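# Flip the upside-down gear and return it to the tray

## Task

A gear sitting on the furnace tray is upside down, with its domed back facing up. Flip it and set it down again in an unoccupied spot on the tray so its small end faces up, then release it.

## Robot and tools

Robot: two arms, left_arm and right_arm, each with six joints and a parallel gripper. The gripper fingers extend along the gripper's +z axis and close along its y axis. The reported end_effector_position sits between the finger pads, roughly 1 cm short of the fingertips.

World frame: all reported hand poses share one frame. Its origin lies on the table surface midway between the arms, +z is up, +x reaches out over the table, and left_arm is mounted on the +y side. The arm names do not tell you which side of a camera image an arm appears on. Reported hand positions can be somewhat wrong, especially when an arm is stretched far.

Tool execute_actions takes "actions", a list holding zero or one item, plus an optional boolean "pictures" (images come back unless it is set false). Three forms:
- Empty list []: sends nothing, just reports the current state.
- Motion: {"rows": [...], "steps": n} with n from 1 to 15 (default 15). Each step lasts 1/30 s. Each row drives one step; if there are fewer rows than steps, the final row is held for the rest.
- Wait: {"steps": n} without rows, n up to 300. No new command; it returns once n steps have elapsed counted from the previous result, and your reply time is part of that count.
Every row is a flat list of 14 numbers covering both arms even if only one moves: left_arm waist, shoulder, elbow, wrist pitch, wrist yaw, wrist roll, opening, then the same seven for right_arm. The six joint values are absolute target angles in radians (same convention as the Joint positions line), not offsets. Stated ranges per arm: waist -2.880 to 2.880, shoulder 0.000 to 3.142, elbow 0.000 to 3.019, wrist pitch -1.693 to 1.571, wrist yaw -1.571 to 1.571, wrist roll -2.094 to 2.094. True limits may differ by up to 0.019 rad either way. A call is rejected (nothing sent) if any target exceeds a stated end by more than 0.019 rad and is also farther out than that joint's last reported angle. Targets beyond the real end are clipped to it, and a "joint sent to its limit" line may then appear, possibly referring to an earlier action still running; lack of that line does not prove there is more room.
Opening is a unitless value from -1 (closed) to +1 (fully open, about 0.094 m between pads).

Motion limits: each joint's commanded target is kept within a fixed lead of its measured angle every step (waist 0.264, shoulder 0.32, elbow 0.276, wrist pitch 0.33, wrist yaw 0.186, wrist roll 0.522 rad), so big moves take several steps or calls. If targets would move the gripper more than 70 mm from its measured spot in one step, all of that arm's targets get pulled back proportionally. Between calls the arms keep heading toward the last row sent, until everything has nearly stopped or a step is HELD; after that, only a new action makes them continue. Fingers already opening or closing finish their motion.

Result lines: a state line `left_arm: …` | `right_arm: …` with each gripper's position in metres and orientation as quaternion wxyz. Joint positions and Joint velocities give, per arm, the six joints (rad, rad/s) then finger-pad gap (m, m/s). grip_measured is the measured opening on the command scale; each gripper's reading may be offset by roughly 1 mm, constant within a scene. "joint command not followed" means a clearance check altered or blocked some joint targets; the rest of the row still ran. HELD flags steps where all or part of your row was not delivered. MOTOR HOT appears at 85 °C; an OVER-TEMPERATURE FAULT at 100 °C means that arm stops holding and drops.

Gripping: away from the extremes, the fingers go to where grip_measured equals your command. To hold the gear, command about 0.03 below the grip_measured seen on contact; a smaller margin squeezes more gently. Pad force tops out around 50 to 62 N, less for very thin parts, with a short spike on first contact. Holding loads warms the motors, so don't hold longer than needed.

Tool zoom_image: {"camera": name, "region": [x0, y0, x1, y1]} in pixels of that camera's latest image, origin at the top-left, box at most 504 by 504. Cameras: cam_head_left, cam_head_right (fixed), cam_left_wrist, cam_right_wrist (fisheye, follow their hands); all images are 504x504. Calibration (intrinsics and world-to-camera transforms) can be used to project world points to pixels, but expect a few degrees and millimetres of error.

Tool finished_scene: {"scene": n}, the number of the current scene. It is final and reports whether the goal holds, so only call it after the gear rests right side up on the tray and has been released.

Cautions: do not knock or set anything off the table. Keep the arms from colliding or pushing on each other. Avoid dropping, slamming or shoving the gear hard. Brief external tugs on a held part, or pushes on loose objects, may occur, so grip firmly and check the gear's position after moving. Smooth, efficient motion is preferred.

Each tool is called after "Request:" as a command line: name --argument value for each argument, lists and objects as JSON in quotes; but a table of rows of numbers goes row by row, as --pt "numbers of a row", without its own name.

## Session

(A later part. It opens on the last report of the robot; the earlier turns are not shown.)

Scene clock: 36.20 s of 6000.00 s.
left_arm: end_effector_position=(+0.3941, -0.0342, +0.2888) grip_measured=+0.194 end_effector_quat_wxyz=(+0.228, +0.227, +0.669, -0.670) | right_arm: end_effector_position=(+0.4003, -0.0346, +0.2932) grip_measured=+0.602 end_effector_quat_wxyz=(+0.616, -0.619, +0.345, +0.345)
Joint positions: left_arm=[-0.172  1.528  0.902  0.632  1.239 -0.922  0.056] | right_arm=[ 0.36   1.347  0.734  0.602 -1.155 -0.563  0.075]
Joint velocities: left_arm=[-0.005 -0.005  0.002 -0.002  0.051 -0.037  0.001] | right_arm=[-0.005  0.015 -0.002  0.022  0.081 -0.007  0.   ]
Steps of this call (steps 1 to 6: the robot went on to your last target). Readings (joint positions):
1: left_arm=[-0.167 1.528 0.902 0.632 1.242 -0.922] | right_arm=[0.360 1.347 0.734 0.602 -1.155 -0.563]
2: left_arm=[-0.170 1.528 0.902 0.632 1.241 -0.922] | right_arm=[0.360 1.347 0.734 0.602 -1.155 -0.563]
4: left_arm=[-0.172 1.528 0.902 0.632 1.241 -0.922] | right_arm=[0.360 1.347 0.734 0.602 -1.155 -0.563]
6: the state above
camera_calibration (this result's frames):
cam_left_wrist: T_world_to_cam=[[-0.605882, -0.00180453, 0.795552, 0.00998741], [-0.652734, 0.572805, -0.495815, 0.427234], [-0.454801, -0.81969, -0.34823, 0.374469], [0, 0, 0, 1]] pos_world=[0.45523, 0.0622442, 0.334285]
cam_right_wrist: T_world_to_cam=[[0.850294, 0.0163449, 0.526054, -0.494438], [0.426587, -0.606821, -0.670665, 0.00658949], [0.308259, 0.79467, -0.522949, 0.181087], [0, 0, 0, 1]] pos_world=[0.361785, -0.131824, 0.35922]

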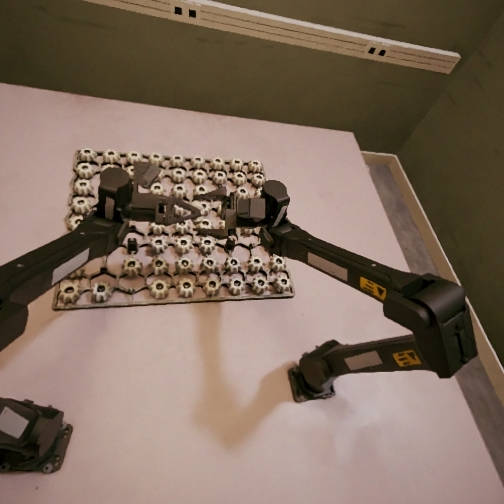

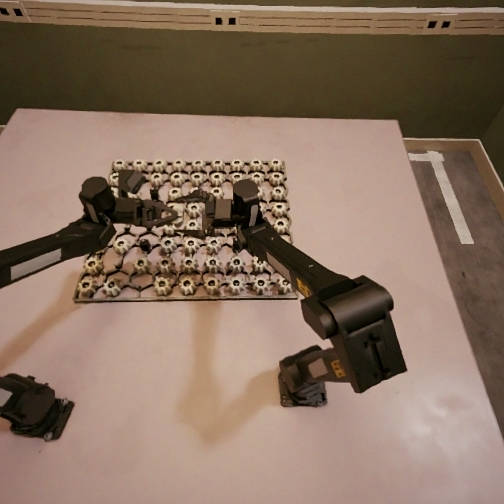

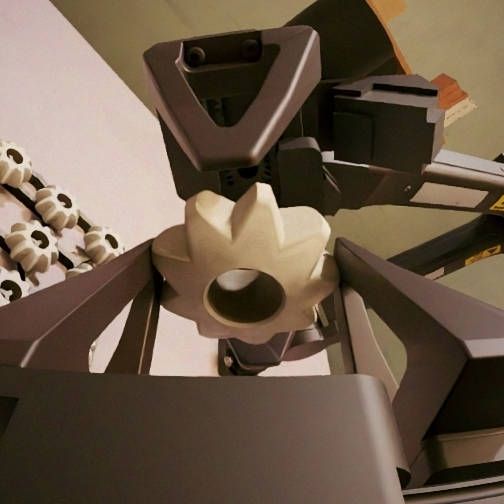

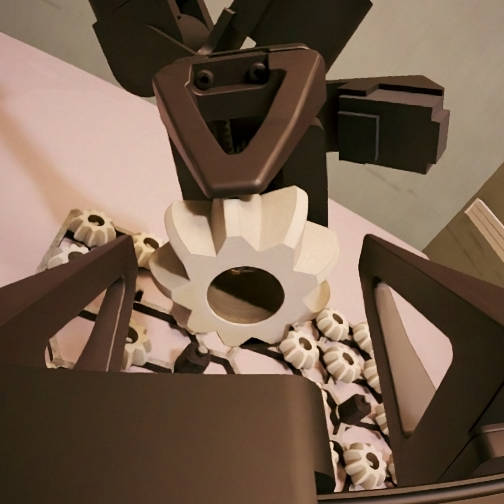

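Request:
execute_actions --actions '[{"rows":[[-0.185,1.5,0.93,0.658,1.23,-0.91,0.14, 0.358,1.35,0.745,0.615,-1.152,-0.57,0.57],[-0.191,1.5,0.93,0.658,1.224,-0.91,0.14, 0.358,1.35,0.745,0.615,-1.152,-0.57,0.54],[-0.196,1.5,0.93,0.658,1.218,-0.91,0.14, 0.358,1.35,0.745,0.615,-1.152,-0.57,0.51],[-0.199,1.5,0.93,0.658,1.212,-0.91,0.14, 0.358,1.35,0.745,0.615,-1.152,-0.57,0.48],[-0.199,1.5,0.93,0.658,1.208,-0.91,0.14, 0.358,1.35,0.745,0.615,-1.152,-0.57,0.45],[-0.199,1.5,0.93,0.658,1.208,-0.91,0.14, 0.358,1.35,0.745,0.615,-1.152,-0.57,0.42],[-0.199,1.5,0.93,0.658,1.208,-0.91,0.14, 0.358,1.35,0.745,0.615,-1.152,-0.57,0.39],[-0.199,1.5,0.93,0.658,1.208,-0.91,0.14, 0.358,1.35,0.745,0.615,-1.152,-0.57,0.36],[-0.199,1.5,0.93,0.658,1.208,-0.91,0.14, 0.358,1.35,0.745,0.615,-1.152,-0.57,0.33]],"steps":13}]'

Scene clock: 37.77 s of 6000.00 s.
left_arm: end_effector_position=(+0.3950, -0.0391, +0.2888) grip_measured=+0.194 end_effector_quat_wxyz=(+0.234, +0.221, +0.671, -0.668) | right_arm: end_effector_position=(+0.4003, -0.0346, +0.2932) grip_measured=+0.332 end_effector_quat_wxyz=(+0.616, -0.619, +0.345, +0.345)
Joint positions: left_arm=[-0.184  1.528  0.902  0.632  1.212 -0.922  0.056] | right_arm=[ 0.36   1.347  0.734  0.602 -1.155 -0.563  0.063]
Joint velocities: left_arm=[-0.015 -0.015  0.012 -0.002 -0.051 -0.051 -0.   ] | right_arm=[ 0.005 -0.005 -0.017  0.007  0.037 -0.007 -0.   ]
Steps of this call (steps 1 to 30: the robot went on to your last target; steps 31 to 34: nothing new was sent; steps 35 to 47: all 13 steps of this action). Readings (joint positions):
35: left_arm=[-0.172 1.528 0.902 0.632 1.237 -0.922] | right_arm=[0.360 1.347 0.734 0.602 -1.155 -0.563]
36: left_arm=[-0.172 1.528 0.902 0.632 1.233 -0.922] | right_arm=[0.360 1.347 0.734 0.602 -1.155 -0.563]
38: left_arm=[-0.174 1.528 0.902 0.632 1.220 -0.922] | right_arm=[0.360 1.347 0.734 0.602 -1.155 -0.563]
42: left_arm=[-0.180 1.528 0.902 0.632 1.212 -0.922] | right_arm=[0.360 1.347 0.734 0.602 -1.155 -0.563]
47: the state above
camera_calibration (this result's frames):
cam_left_wrist: T_world_to_cam=[[-0.605735, -0.0111477, 0.795588, 0.0101031], [-0.661641, 0.562444, -0.495871, 0.433818], [-0.441946, -0.82676, -0.348068, 0.365485], [0, 0, 0, 1]] pos_world=[0.454676, 0.0582829, 0.334294]
cam_right_wrist: T_world_to_cam=[[0.850294, 0.0163449, 0.526054, -0.494438], [0.426587, -0.606821, -0.670665, 0.00658949], [0.308259, 0.79467, -0.522949, 0.181087], [0, 0, 0, 1]] pos_world=[0.361785, -0.131824, 0.35922]

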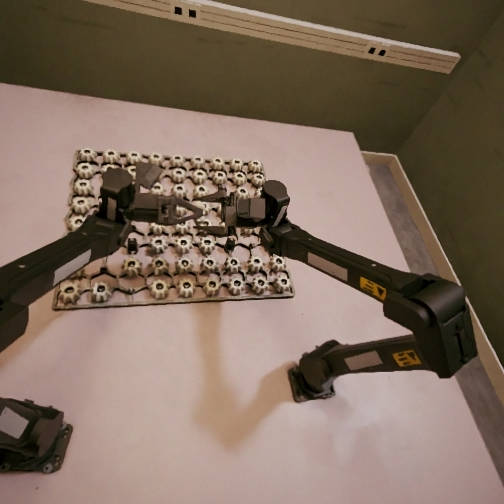

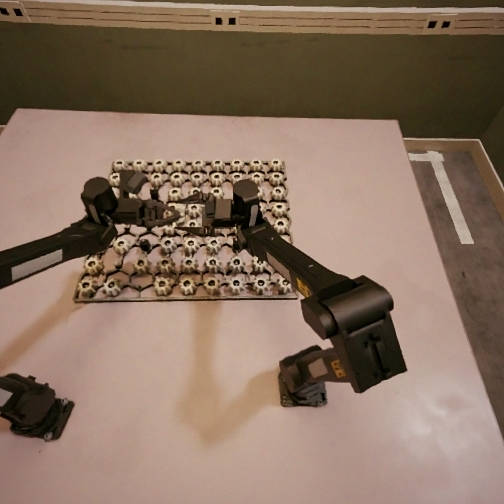

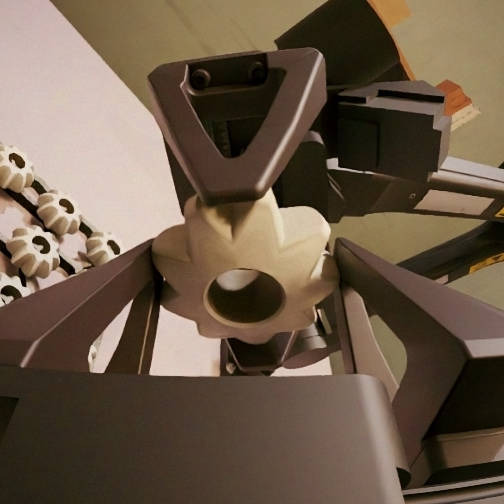

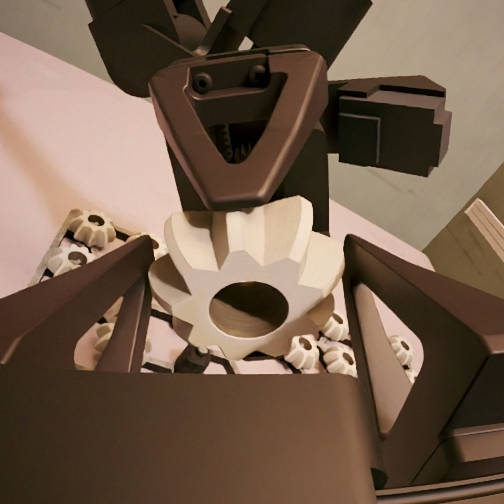

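Request:
execute_actions --actions '[{"rows":[[-0.19,1.51,0.93,0.658,1.21,-0.915,0.14, 0.358,1.34,0.76,0.615,-1.152,-0.565,0.3],[-0.19,1.51,0.93,0.658,1.21,-0.915,0.14, 0.358,1.34,0.76,0.615,-1.152,-0.565,0.27],[-0.19,1.51,0.93,0.658,1.21,-0.915,0.14, 0.358,1.34,0.76,0.615,-1.152,-0.565,0.245],[-0.19,1.51,0.93,0.658,1.21,-0.915,0.14, 0.358,1.34,0.76,0.615,-1.152,-0.565,0.22],[-0.19,1.51,0.93,0.658,1.21,-0.915,0.14, 0.358,1.34,0.76,0.615,-1.152,-0.565,0.2],[-0.19,1.51,0.93,0.658,1.21,-0.915,0.14, 0.358,1.34,0.76,0.615,-1.152,-0.565,0.18],[-0.19,1.51,0.93,0.658,1.21,-0.915,0.14, 0.358,1.34,0.76,0.615,-1.152,-0.565,0.16],[-0.19,1.51,0.93,0.658,1.21,-0.915,0.14, 0.358,1.34,0.76,0.615,-1.152,-0.565,0.14],[-0.19,1.51,0.93,0.658,1.21,-0.915,0.14, 0.358,1.34,0.76,0.615,-1.152,-0.565,0.12]],"steps":12}]' --pictures false

Scene clock: 40.00 s of 6000.00 s.
left_arm: end_effector_position=(+0.3903, -0.0485, +0.2888) grip_measured=+0.194 end_effector_quat_wxyz=(+0.234, +0.227, +0.669, -0.668) | right_arm: end_effector_position=(+0.3973, -0.0332, +0.2925) grip_measured=+0.125 end_effector_quat_wxyz=(+0.613, -0.620, +0.343, +0.349)
Joint positions: left_arm=[-0.205  1.528  0.902  0.632  1.197 -0.912  0.056] | right_arm=[ 0.365  1.347  0.731  0.605 -1.16  -0.558  0.053]
Joint velocities: left_arm=[-0.005 -0.005  0.012  0.002  0.007 -0.051  0.   ] | right_arm=[-0.015 -0.005  0.007  0.002  0.037  0.007  0.001]
Steps of this call (steps 1 to 30: the robot went on to your last target; steps 31 to 55: nothing new was sent; steps 56 to 67: all 12 steps of this action). Readings (joint positions):
56: left_arm=[-0.214 1.528 0.902 0.632 1.197 -0.917] | right_arm=[0.364 1.347 0.731 0.605 -1.160 -0.563]
57: left_arm=[-0.213 1.528 0.902 0.632 1.197 -0.917] | right_arm=[0.364 1.347 0.731 0.605 -1.160 -0.563]
59: left_arm=[-0.209 1.528 0.902 0.632 1.197 -0.917] | right_arm=[0.364 1.347 0.731 0.605 -1.160 -0.563]
63: left_arm=[-0.205 1.528 0.902 0.632 1.197 -0.917] | right_arm=[0.365 1.347 0.731 0.605 -1.160 -0.563]
67: the state above

A tug displaced the left arm. Look.

Request:
execute_actions --actions '[{"rows":[[-0.19,1.51,0.93,0.658,1.2,-0.922,0.14, 0.362,1.34,0.76,0.615,-1.157,-0.565,0.25],[-0.19,1.51,0.93,0.658,1.2,-0.922,0.14, 0.36,1.34,0.76,0.615,-1.157,-0.57,0.35],[-0.19,1.51,0.93,0.658,1.2,-0.93,0.14, 0.358,1.34,0.76,0.615,-1.155,-0.57,0.45],[-0.185,1.51,0.93,0.658,1.205,-0.93,0.14, 0.355,1.34,0.76,0.615,-1.152,-0.57,0.5],[-0.18,1.51,0.93,0.658,1.21,-0.93,0.14, 0.352,1.34,0.76,0.615,-1.152,-0.57,0.5],[-0.175,1.51,0.93,0.658,1.215,-0.93,0.14, 0.352,1.34,0.76,0.615,-1.152,-0.57,0.5],[-0.171,1.51,0.93,0.658,1.215,-0.93,0.14, 0.352,1.34,0.76,0.615,-1.152,-0.57,0.5]],"steps":15}]'

Scene clock: 48.03 s of 6000.00 s.
left_arm: end_effector_position=(+0.3949, -0.0393, +0.2888) grip_measured=+0.194 end_effector_quat_wxyz=(+0.235, +0.223, +0.670, -0.668) | right_arm: end_effector_position=(+0.3998, -0.0350, +0.2926) grip_measured=+0.498 end_effector_quat_wxyz=(+0.616, -0.619, +0.345, +0.344)
Joint positions: left_arm=[-0.184  1.528  0.902  0.632  1.212 -0.918  0.056] | right_arm=[ 0.36   1.347  0.731  0.605 -1.155 -0.562  0.07 ]
Joint velocities: left_arm=[-0.015 -0.015 -0.007  0.002 -0.007 -0.007 -0.   ] | right_arm=[-0.005 -0.005 -0.007 -0.027 -0.066 -0.007  0.   ]
Steps of this call (steps 1 to 15: the robot went on to your last target; steps 16 to 90: nothing new was sent; then 4.53 s passed at rest; steps 91 to 105: all 15 steps of this action). Readings (joint positions):
91: left_arm=[-0.205 1.528 0.902 0.632 1.197 -0.912] | right_arm=[0.365 1.347 0.731 0.605 -1.160 -0.558]
92: left_arm=[-0.205 1.528 0.902 0.632 1.197 -0.912] | right_arm=[0.365 1.347 0.731 0.605 -1.160 -0.559]
94: left_arm=[-0.205 1.528 0.902 0.632 1.199 -0.914] | right_arm=[0.365 1.347 0.731 0.605 -1.157 -0.560]
98: left_arm=[-0.198 1.528 0.902 0.632 1.212 -0.916] | right_arm=[0.362 1.347 0.731 0.605 -1.155 -0.562]
105: the state above
camera_calibration (this result's frames):
cam_left_wrist: T_world_to_cam=[[-0.609072, -0.0109794, 0.793039, 0.0120865], [-0.659345, 0.562726, -0.498601, 0.433722], [-0.440789, -0.826571, -0.34998, 0.365396], [0, 0, 0, 1]] pos_world=[0.454397, 0.058092, 0.334551]
cam_right_wrist: T_world_to_cam=[[0.849951, 0.015775, 0.526626, -0.493791], [0.4268, -0.606674, -0.670663, 0.0060922], [0.308911, 0.794794, -0.522375, 0.180833], [0, 0, 0, 1]] pos_world=[0.361237, -0.132239, 0.358592]

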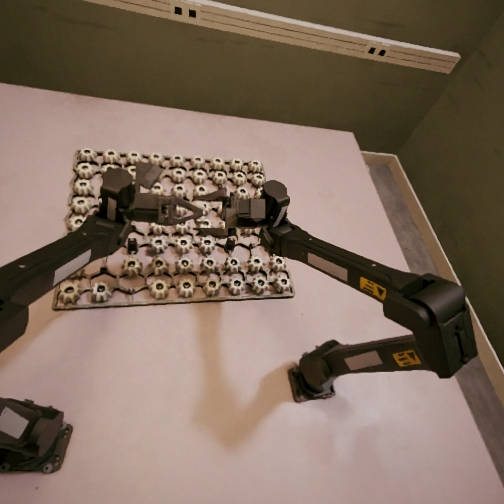

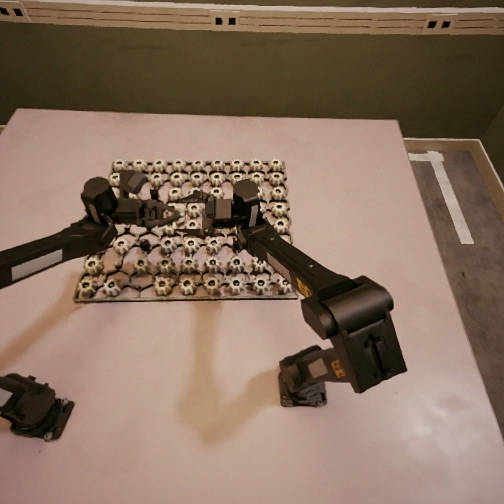

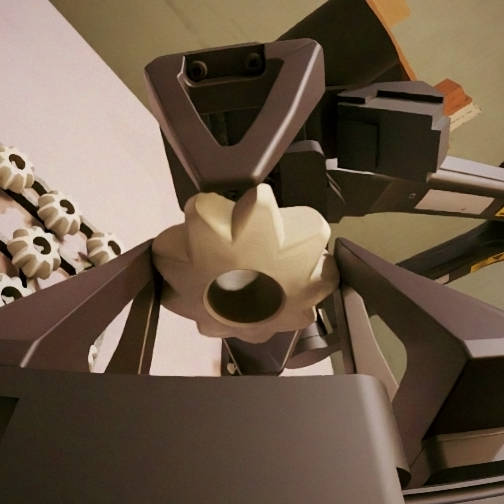

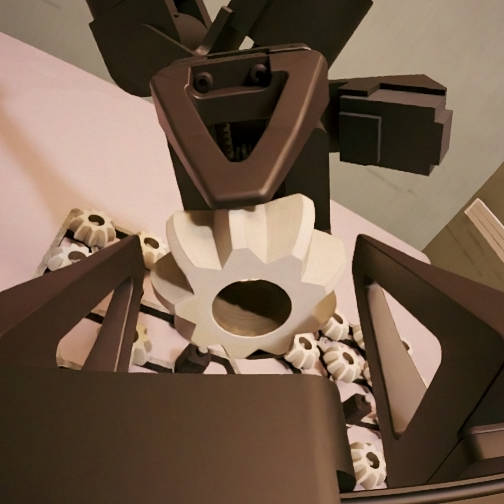

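Request:
execute_actions --actions '[{"rows":[[-0.184,1.51,0.93,0.658,1.212,-0.918,0.14, 0.36,1.34,0.76,0.615,-1.155,-0.562,0.44],[-0.184,1.51,0.93,0.658,1.212,-0.918,0.14, 0.36,1.34,0.76,0.615,-1.155,-0.562,0.38],[-0.184,1.51,0.93,0.658,1.212,-0.918,0.14, 0.36,1.34,0.76,0.615,-1.155,-0.562,0.33],[-0.184,1.51,0.93,0.658,1.212,-0.918,0.14, 0.36,1.34,0.76,0.615,-1.155,-0.562,0.28],[-0.184,1.51,0.93,0.658,1.212,-0.918,0.14, 0.36,1.34,0.76,0.615,-1.155,-0.562,0.25],[-0.184,1.51,0.93,0.658,1.212,-0.918,0.14, 0.36,1.34,0.76,0.615,-1.155,-0.562,0.22],[-0.184,1.51,0.93,0.658,1.212,-0.918,0.14, 0.36,1.34,0.76,0.615,-1.155,-0.562,0.2],[-0.184,1.51,0.93,0.658,1.212,-0.918,0.14, 0.36,1.34,0.76,0.615,-1.155,-0.562,0.18],[-0.184,1.51,0.93,0.658,1.212,-0.918,0.14, 0.36,1.34,0.76,0.615,-1.155,-0.562,0.16],[-0.184,1.51,0.93,0.658,1.212,-0.918,0.14, 0.36,1.34,0.76,0.615,-1.155,-0.562,0.14],[-0.184,1.51,0.93,0.658,1.212,-0.918,0.14, 0.36,1.34,0.76,0.615,-1.155,-0.562,0.12]],"steps":14}]' --pictures false

Scene clock: 49.53 s of 6000.00 s.
left_arm: end_effector_position=(+0.3950, -0.0393, +0.2888) grip_measured=+0.194 end_effector_quat_wxyz=(+0.235, +0.223, +0.670, -0.668) | right_arm: end_effector_position=(+0.3997, -0.0350, +0.2926) grip_measured=+0.187 end_effector_quat_wxyz=(+0.616, -0.619, +0.345, +0.345)
Joint positions: left_arm=[-0.184  1.528  0.902  0.632  1.212 -0.918  0.056] | right_arm=[ 0.36   1.347  0.731  0.605 -1.155 -0.562  0.056]
Joint velocities: left_arm=[-0.005  0.005 -0.007 -0.007 -0.022 -0.022  0.   ] | right_arm=[-0.015 -0.015 -0.012  0.007 -0.007  0.022 -0.001]
Steps of this call (steps 1 to 15: the robot went on to your last target; steps 16 to 31: nothing new was sent; steps 32 to 45: all 14 steps of this action). Readings (joint positions):
32: left_arm=[-0.184 1.528 0.902 0.632 1.212 -0.918] | right_arm=[0.360 1.347 0.731 0.605 -1.155 -0.562]
33: left_arm=[-0.184 1.528 0.902 0.632 1.212 -0.918] | right_arm=[0.360 1.347 0.731 0.605 -1.155 -0.562]
35: left_arm=[-0.184 1.528 0.902 0.632 1.212 -0.918] | right_arm=[0.360 1.347 0.731 0.605 -1.155 -0.562]
39: left_arm=[-0.184 1.528 0.902 0.632 1.212 -0.918] | right_arm=[0.360 1.347 0.731 0.605 -1.155 -0.562]
45: the state above

Request:
execute_actions --actions '[{"rows":[[-0.184,1.52,0.93,0.64,1.212,-0.918,0.21, 0.36,1.335,0.765,0.62,-1.155,-0.562,0.14],[-0.184,1.52,0.93,0.64,1.212,-0.918,0.3, 0.36,1.335,0.765,0.62,-1.155,-0.562,0.14],[-0.184,1.52,0.93,0.64,1.212,-0.918,0.4, 0.36,1.335,0.765,0.62,-1.155,-0.562,0.14],[-0.175,1.52,0.93,0.64,1.212,-0.918,0.5, 0.36,1.335,0.765,0.62,-1.155,-0.562,0.14],[-0.165,1.52,0.93,0.64,1.215,-0.918,0.6, 0.36,1.335,0.765,0.62,-1.155,-0.562,0.14],[-0.153,1.52,0.93,0.64,1.225,-0.918,0.7, 0.36,1.335,0.765,0.62,-1.155,-0.562,0.14],[-0.14,1.52,0.93,0.64,1.24,-0.918,0.7, 0.36,1.335,0.765,0.62,-1.155,-0.562,0.14],[-0.126,1.52,0.93,0.64,1.258,-0.918,0.7, 0.36,1.335,0.765,0.62,-1.155,-0.562,0.14],[-0.112,1.52,0.93,0.64,1.278,-0.918,0.7, 0.36,1.335,0.765,0.62,-1.155,-0.562,0.14],[-0.098,1.52,0.93,0.64,1.298,-0.918,0.7, 0.36,1.335,0.765,0.62,-1.155,-0.562,0.14],[-0.084,1.52,0.93,0.64,1.318,-0.918,0.7, 0.36,1.335,0.765,0.62,-1.155,-0.562,0.14],[-0.07,1.52,0.93,0.64,1.335,-0.918,0.7, 0.36,1.335,0.765,0.62,-1.155,-0.562,0.14],[-0.056,1.52,0.93,0.64,1.35,-0.918,0.7, 0.36,1.335,0.77,0.62,-1.155,-0.562,0.14],[-0.042,1.52,0.93,0.64,1.36,-0.918,0.7, 0.357,1.34,0.775,0.615,-1.155,-0.562,0.14],[-0.03,1.52,0.93,0.64,1.365,-0.918,0.7, 0.354,1.345,0.78,0.605,-1.15,-0.562,0.14]],"steps":15}]' --pictures false

Request:
execute_actions --actions '[{"rows":[[-0.02,1.52,0.93,0.64,1.365,-0.918,0.7, 0.35,1.35,0.79,0.585,-1.14,-0.562,0.14],[-0.012,1.52,0.93,0.64,1.365,-0.918,0.7, 0.346,1.355,0.803,0.555,-1.12,-0.562,0.14],[-0.006,1.52,0.93,0.64,1.365,-0.918,0.7, 0.342,1.361,0.816,0.52,-1.095,-0.562,0.14],[0,1.52,0.93,0.64,1.365,-0.918,0.7, 0.338,1.367,0.829,0.478,-1.067,-0.562,0.14],[0,1.52,0.93,0.64,1.365,-0.918,0.7, 0.334,1.373,0.842,0.436,-1.039,-0.562,0.14],[0,1.52,0.93,0.64,1.365,-0.918,0.7, 0.33,1.379,0.855,0.394,-1.011,-0.565,0.14],[0,1.52,0.93,0.64,1.365,-0.918,0.7, 0.326,1.385,0.868,0.352,-0.983,-0.57,0.14],[0,1.52,0.93,0.64,1.365,-0.918,0.7, 0.322,1.391,0.881,0.31,-0.955,-0.575,0.14],[0,1.52,0.93,0.64,1.365,-0.918,0.7, 0.318,1.397,0.894,0.268,-0.927,-0.58,0.14],[0,1.52,0.93,0.64,1.365,-0.918,0.7, 0.314,1.403,0.907,0.226,-0.899,-0.585,0.14],[0,1.52,0.93,0.64,1.365,-0.918,0.7, 0.31,1.409,0.92,0.184,-0.871,-0.59,0.14],[0,1.52,0.93,0.64,1.365,-0.918,0.7, 0.306,1.415,0.933,0.142,-0.843,-0.596,0.14],[0,1.52,0.93,0.64,1.365,-0.918,0.7, 0.302,1.421,0.946,0.1,-0.815,-0.602,0.14],[0,1.52,0.93,0.64,1.365,-0.918,0.7, 0.298,1.427,0.959,0.058,-0.787,-0.608,0.14],[0,1.52,0.93,0.64,1.365,-0.918,0.7, 0.294,1.434,0.972,0.016,-0.759,-0.614,0.14]],"steps":15}]' --pictures false

Request:
execute_actions --actions '[{"rows":[[0,1.52,0.93,0.64,1.365,-0.918,0.7, 0.29,1.441,0.985,-0.026,-0.731,-0.62,0.14],[0,1.52,0.93,0.64,1.365,-0.918,0.7, 0.286,1.448,0.998,-0.068,-0.703,-0.626,0.14],[0,1.52,0.93,0.64,1.365,-0.918,0.7, 0.282,1.455,1.011,-0.11,-0.675,-0.632,0.14],[0,1.52,0.93,0.64,1.365,-0.918,0.7, 0.278,1.462,1.024,-0.152,-0.647,-0.638,0.14],[0,1.52,0.93,0.64,1.365,-0.918,0.7, 0.274,1.469,1.037,-0.194,-0.619,-0.644,0.14],[0,1.52,0.93,0.64,1.365,-0.918,0.7, 0.27,1.476,1.05,-0.236,-0.591,-0.65,0.14],[0,1.52,0.93,0.64,1.365,-0.918,0.7, 0.266,1.483,1.063,-0.278,-0.563,-0.656,0.14],[0,1.52,0.93,0.64,1.365,-0.918,0.7, 0.262,1.49,1.076,-0.32,-0.535,-0.662,0.14],[0,1.52,0.93,0.64,1.365,-0.918,0.7, 0.258,1.497,1.089,-0.362,-0.507,-0.668,0.14],[0,1.52,0.93,0.64,1.365,-0.918,0.7, 0.254,1.504,1.102,-0.404,-0.479,-0.674,0.14],[0,1.52,0.93,0.64,1.365,-0.918,0.7, 0.25,1.511,1.115,-0.446,-0.451,-0.68,0.14],[0,1.52,0.93,0.64,1.365,-0.918,0.7, 0.246,1.518,1.128,-0.488,-0.423,-0.686,0.14],[0,1.52,0.93,0.64,1.365,-0.918,0.7, 0.242,1.525,1.141,-0.53,-0.395,-0.692,0.14],[0,1.52,0.93,0.64,1.365,-0.918,0.7, 0.238,1.532,1.154,-0.572,-0.367,-0.698,0.14],[0,1.52,0.93,0.64,1.365,-0.918,0.7, 0.234,1.539,1.167,-0.614,-0.339,-0.704,0.14]],"steps":15}]' --pictures false

Request:
execute_actions --actions '[{"rows":[[0,1.52,0.93,0.64,1.365,-0.918,0.7, 0.23,1.546,1.18,-0.656,-0.311,-0.71,0.14],[0,1.52,0.93,0.64,1.365,-0.918,0.7, 0.226,1.553,1.193,-0.698,-0.283,-0.716,0.14],[0,1.52,0.93,0.64,1.365,-0.918,0.7, 0.222,1.56,1.205,-0.74,-0.255,-0.722,0.14],[0,1.52,0.93,0.64,1.365,-0.918,0.7, 0.218,1.567,1.217,-0.782,-0.227,-0.728,0.14],[0,1.52,0.93,0.64,1.365,-0.918,0.7, 0.214,1.574,1.228,-0.824,-0.199,-0.734,0.14],[0,1.52,0.93,0.64,1.365,-0.918,0.7, 0.211,1.581,1.238,-0.866,-0.171,-0.74,0.14],[0,1.52,0.93,0.64,1.365,-0.918,0.7, 0.208,1.588,1.247,-0.908,-0.143,-0.745,0.14],[0,1.52,0.93,0.64,1.365,-0.918,0.7, 0.205,1.595,1.255,-0.95,-0.115,-0.75,0.14],[0,1.52,0.93,0.64,1.365,-0.918,0.7, 0.202,1.602,1.262,-0.992,-0.09,-0.75,0.14],[0,1.52,0.93,0.64,1.365,-0.918,0.7, 0.2,1.609,1.268,-1.034,-0.065,-0.75,0.14],[0,1.52,0.93,0.64,1.365,-0.918,0.7, 0.198,1.615,1.273,-1.074,-0.043,-0.75,0.14],[0,1.52,0.93,0.64,1.365,-0.918,0.7, 0.196,1.621,1.277,-1.11,-0.025,-0.75,0.14],[0,1.52,0.93,0.64,1.365,-0.918,0.7, 0.195,1.626,1.278,-1.138,-0.011,-0.75,0.14],[0,1.52,0.93,0.64,1.365,-0.918,0.7, 0.195,1.63,1.278,-1.155,0,-0.75,0.14],[0,1.52,0.93,0.64,1.365,-0.918,0.7, 0.195,1.633,1.278,-1.165,0.003,-0.75,0.14]],"steps":15}]' --pictures false

Request:
execute_actions --actions '[{"steps":8}]'

Scene clock: 56.23 s of 6000.00 s.
left_arm: end_effector_position=(+0.4036, +0.0092, +0.2886) grip_measured=+0.698 end_effector_quat_wxyz=(+0.224, +0.234, +0.667, -0.671) | right_arm: end_effector_position=(+0.3999, -0.0350, +0.2926) grip_measured=+0.187 end_effector_quat_wxyz=(+0.616, -0.619, +0.345, +0.345)
Joint positions: left_arm=[-0.073  1.528  0.902  0.632  1.355 -0.918  0.08 ] | right_arm=[ 0.36   1.347  0.731  0.605 -1.154 -0.562  0.056]
Joint velocities: left_arm=[ 0.513  0.005 -0.007 -0.002  0.154  0.051  0.001] | right_arm=[-0.005  0.005 -0.007 -0.007  0.095 -0.051  0.001]
Steps of this call (steps 1 to 15: the robot went on to your last target; steps 16 to 90: nothing new was sent; then 3.20 s passed at rest; steps 91 to 105: all 15 steps of this action). Readings (joint positions):
91: left_arm=[-0.184 1.528 0.902 0.632 1.212 -0.918] | right_arm=[0.360 1.347 0.731 0.605 -1.155 -0.562]
92: left_arm=[-0.184 1.528 0.902 0.632 1.212 -0.918] | right_arm=[0.360 1.347 0.731 0.605 -1.155 -0.562]
94: left_arm=[-0.184 1.528 0.902 0.632 1.212 -0.918] | right_arm=[0.360 1.347 0.731 0.605 -1.155 -0.562]
98: left_arm=[-0.175 1.528 0.902 0.632 1.242 -0.918] | right_arm=[0.360 1.347 0.731 0.605 -1.155 -0.562]
105: the state above

Scene clock: 56.73 s of 6000.00 s.
left_arm: end_effector_position=(+0.4213, +0.0417, +0.2886) grip_measured=+0.698 end_effector_quat_wxyz=(+0.246, +0.212, +0.674, -0.664) | right_arm: end_effector_position=(+0.5030, -0.0601, +0.2380) grip_measured=+0.187 end_effector_quat_wxyz=(+0.529, -0.539, +0.600, +0.264)
Joint positions: left_arm=[-0.001  1.528  0.902  0.632  1.362 -0.918  0.08 ] | right_arm=[ 0.307  1.417  0.885  0.095 -0.78  -0.586  0.056]
Joint velocities: left_arm=[ 0.005  0.005  0.002 -0.002 -0.022  0.007  0.   ] | right_arm=[-0.122  0.181  0.359 -1.243  0.769 -0.154  0.   ]
Steps of this call (steps 1 to 15: all 15 steps of this action). Readings (joint positions):
1: left_arm=[-0.056 1.528 0.902 0.632 1.359 -0.918] | right_arm=[0.360 1.347 0.731 0.600 -1.149 -0.562]
2: left_arm=[-0.040 1.528 0.902 0.632 1.360 -0.918] | right_arm=[0.360 1.347 0.732 0.588 -1.137 -0.562]
4: left_arm=[-0.016 1.528 0.902 0.632 1.360 -0.918] | right_arm=[0.358 1.349 0.741 0.539 -1.093 -0.562]
8: left_arm=[-0.001 1.528 0.902 0.632 1.361 -0.918] | right_arm=[0.342 1.369 0.790 0.387 -0.980 -0.563]
15: the state above

Scene clock: 57.23 s of 6000.00 s.
left_arm: end_effector_position=(+0.4213, +0.0417, +0.2886) grip_measured=+0.698 end_effector_quat_wxyz=(+0.246, +0.212, +0.674, -0.664) | right_arm: end_effector_position=(+0.5465, -0.1420, +0.1528) grip_measured=+0.187 end_effector_quat_wxyz=(+0.314, -0.488, +0.806, +0.117)
Joint positions: left_arm=[-0.001  1.528  0.902  0.632  1.362 -0.918  0.08 ] | right_arm=[ 0.249  1.521  1.076 -0.533 -0.36  -0.671  0.056]
Joint velocities: left_arm=[-0.005 -0.015  0.017  0.002 -0.051  0.037 -0.001] | right_arm=[-0.122  0.2    0.379 -1.209  0.74  -0.168  0.   ]
Steps of this call (steps 1 to 15: all 15 steps of this action). Readings (joint positions):
1: left_arm=[-0.001 1.528 0.902 0.632 1.362 -0.918] | right_arm=[0.304 1.423 0.897 0.053 -0.752 -0.591]
2: left_arm=[-0.001 1.528 0.902 0.632 1.362 -0.918] | right_arm=[0.300 1.430 0.909 0.011 -0.724 -0.596]
4: left_arm=[-0.001 1.528 0.902 0.632 1.362 -0.918] | right_arm=[0.293 1.443 0.934 -0.073 -0.668 -0.607]
8: left_arm=[-0.001 1.528 0.902 0.632 1.362 -0.918] | right_arm=[0.278 1.472 0.985 -0.241 -0.556 -0.630]
15: the state above

Scene clock: 57.73 s of 6000.00 s.
left_arm: end_effector_position=(+0.4213, +0.0417, +0.2886) grip_measured=+0.698 end_effector_quat_wxyz=(+0.246, +0.212, +0.674, -0.664) | right_arm: end_effector_position=(+0.4996, -0.2446, +0.1129) grip_measured=+0.187 end_effector_quat_wxyz=(+0.027, -0.477, +0.879, -0.005)
Joint positions: left_arm=[-0.001  1.528  0.902  0.632  1.362 -0.918  0.08 ] | right_arm=[ 0.199  1.614  1.217 -1.12  -0.003 -0.737  0.056]
Joint velocities: left_arm=[-0.005 -0.015  0.012 -0.007  0.007  0.022 -0.   ] | right_arm=[-0.044  0.132  0.002 -0.637  0.139 -0.037 -0.   ]
Steps of this call (steps 1 to 15: all 15 steps of this action). Readings (joint positions):
1: left_arm=[-0.001 1.528 0.902 0.632 1.362 -0.918] | right_arm=[0.245 1.528 1.089 -0.575 -0.333 -0.677]
2: left_arm=[-0.001 1.528 0.902 0.632 1.362 -0.918] | right_arm=[0.241 1.535 1.102 -0.617 -0.305 -0.683]
4: left_arm=[-0.001 1.528 0.902 0.632 1.362 -0.918] | right_arm=[0.233 1.548 1.129 -0.700 -0.249 -0.695]
8: left_arm=[-0.001 1.528 0.902 0.632 1.362 -0.918] | right_arm=[0.218 1.574 1.177 -0.865 -0.138 -0.719]
15: the state above

Scene clock: 58.00 s of 6000.00 s.
left_arm: end_effector_position=(+0.4213, +0.0417, +0.2886) grip_measured=+0.698 end_effector_quat_wxyz=(+0.246, +0.212, +0.674, -0.664) | right_arm: end_effector_position=(+0.4908, -0.2483, +0.1065) grip_measured=+0.187 end_effector_quat_wxyz=(+0.001, -0.478, +0.878, -0.001)
Joint positions: left_arm=[-0.001  1.528  0.902  0.632  1.362 -0.918  0.08 ] | right_arm=[ 0.198  1.628  1.218 -1.158  0.001 -0.742  0.056]
Joint velocities: left_arm=[-0.005  0.005  0.002 -0.012  0.007  0.037  0.   ] | right_arm=[-0.015  0.005  0.007 -0.012 -0.022  0.007 -0.   ]
Steps of this call (steps 1 to 8: the robot went on to your last target). Readings (joint positions):
1: left_arm=[-0.001 1.528 0.902 0.632 1.362 -0.918] | right_arm=[0.198 1.618 1.217 -1.138 0.000 -0.738]
2: left_arm=[-0.001 1.528 0.902 0.632 1.362 -0.918] | right_arm=[0.198 1.622 1.217 -1.149 0.001 -0.739]
4: left_arm=[-0.001 1.528 0.902 0.632 1.362 -0.918] | right_arm=[0.198 1.627 1.217 -1.156 0.001 -0.740]
8: the state above
camera_calibration (this result's frames):
cam_left_wrist: T_world_to_cam=[[-0.608562, -0.0317021, 0.792873, 0.0298751], [-0.677338, 0.541264, -0.498243, 0.413827], [-0.413358, -0.840255, -0.350866, 0.433208], [0, 0, 0, 1]] pos_world=[0.477551, 0.140962, 0.334497]
cam_right_wrist: T_world_to_cam=[[0.841267, -0.540539, -0.00928708, -0.546534], [-0.426253, -0.673768, 0.60361, -0.0206008], [-0.332532, -0.503838, -0.797226, 0.246684], [0, 0, 0, 1]] pos_world=[0.53303, -0.185014, 0.204022]

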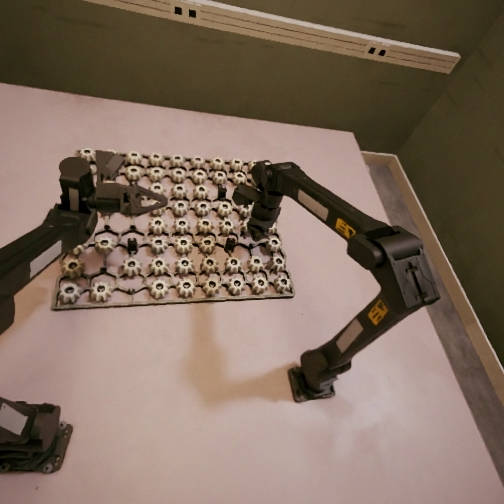

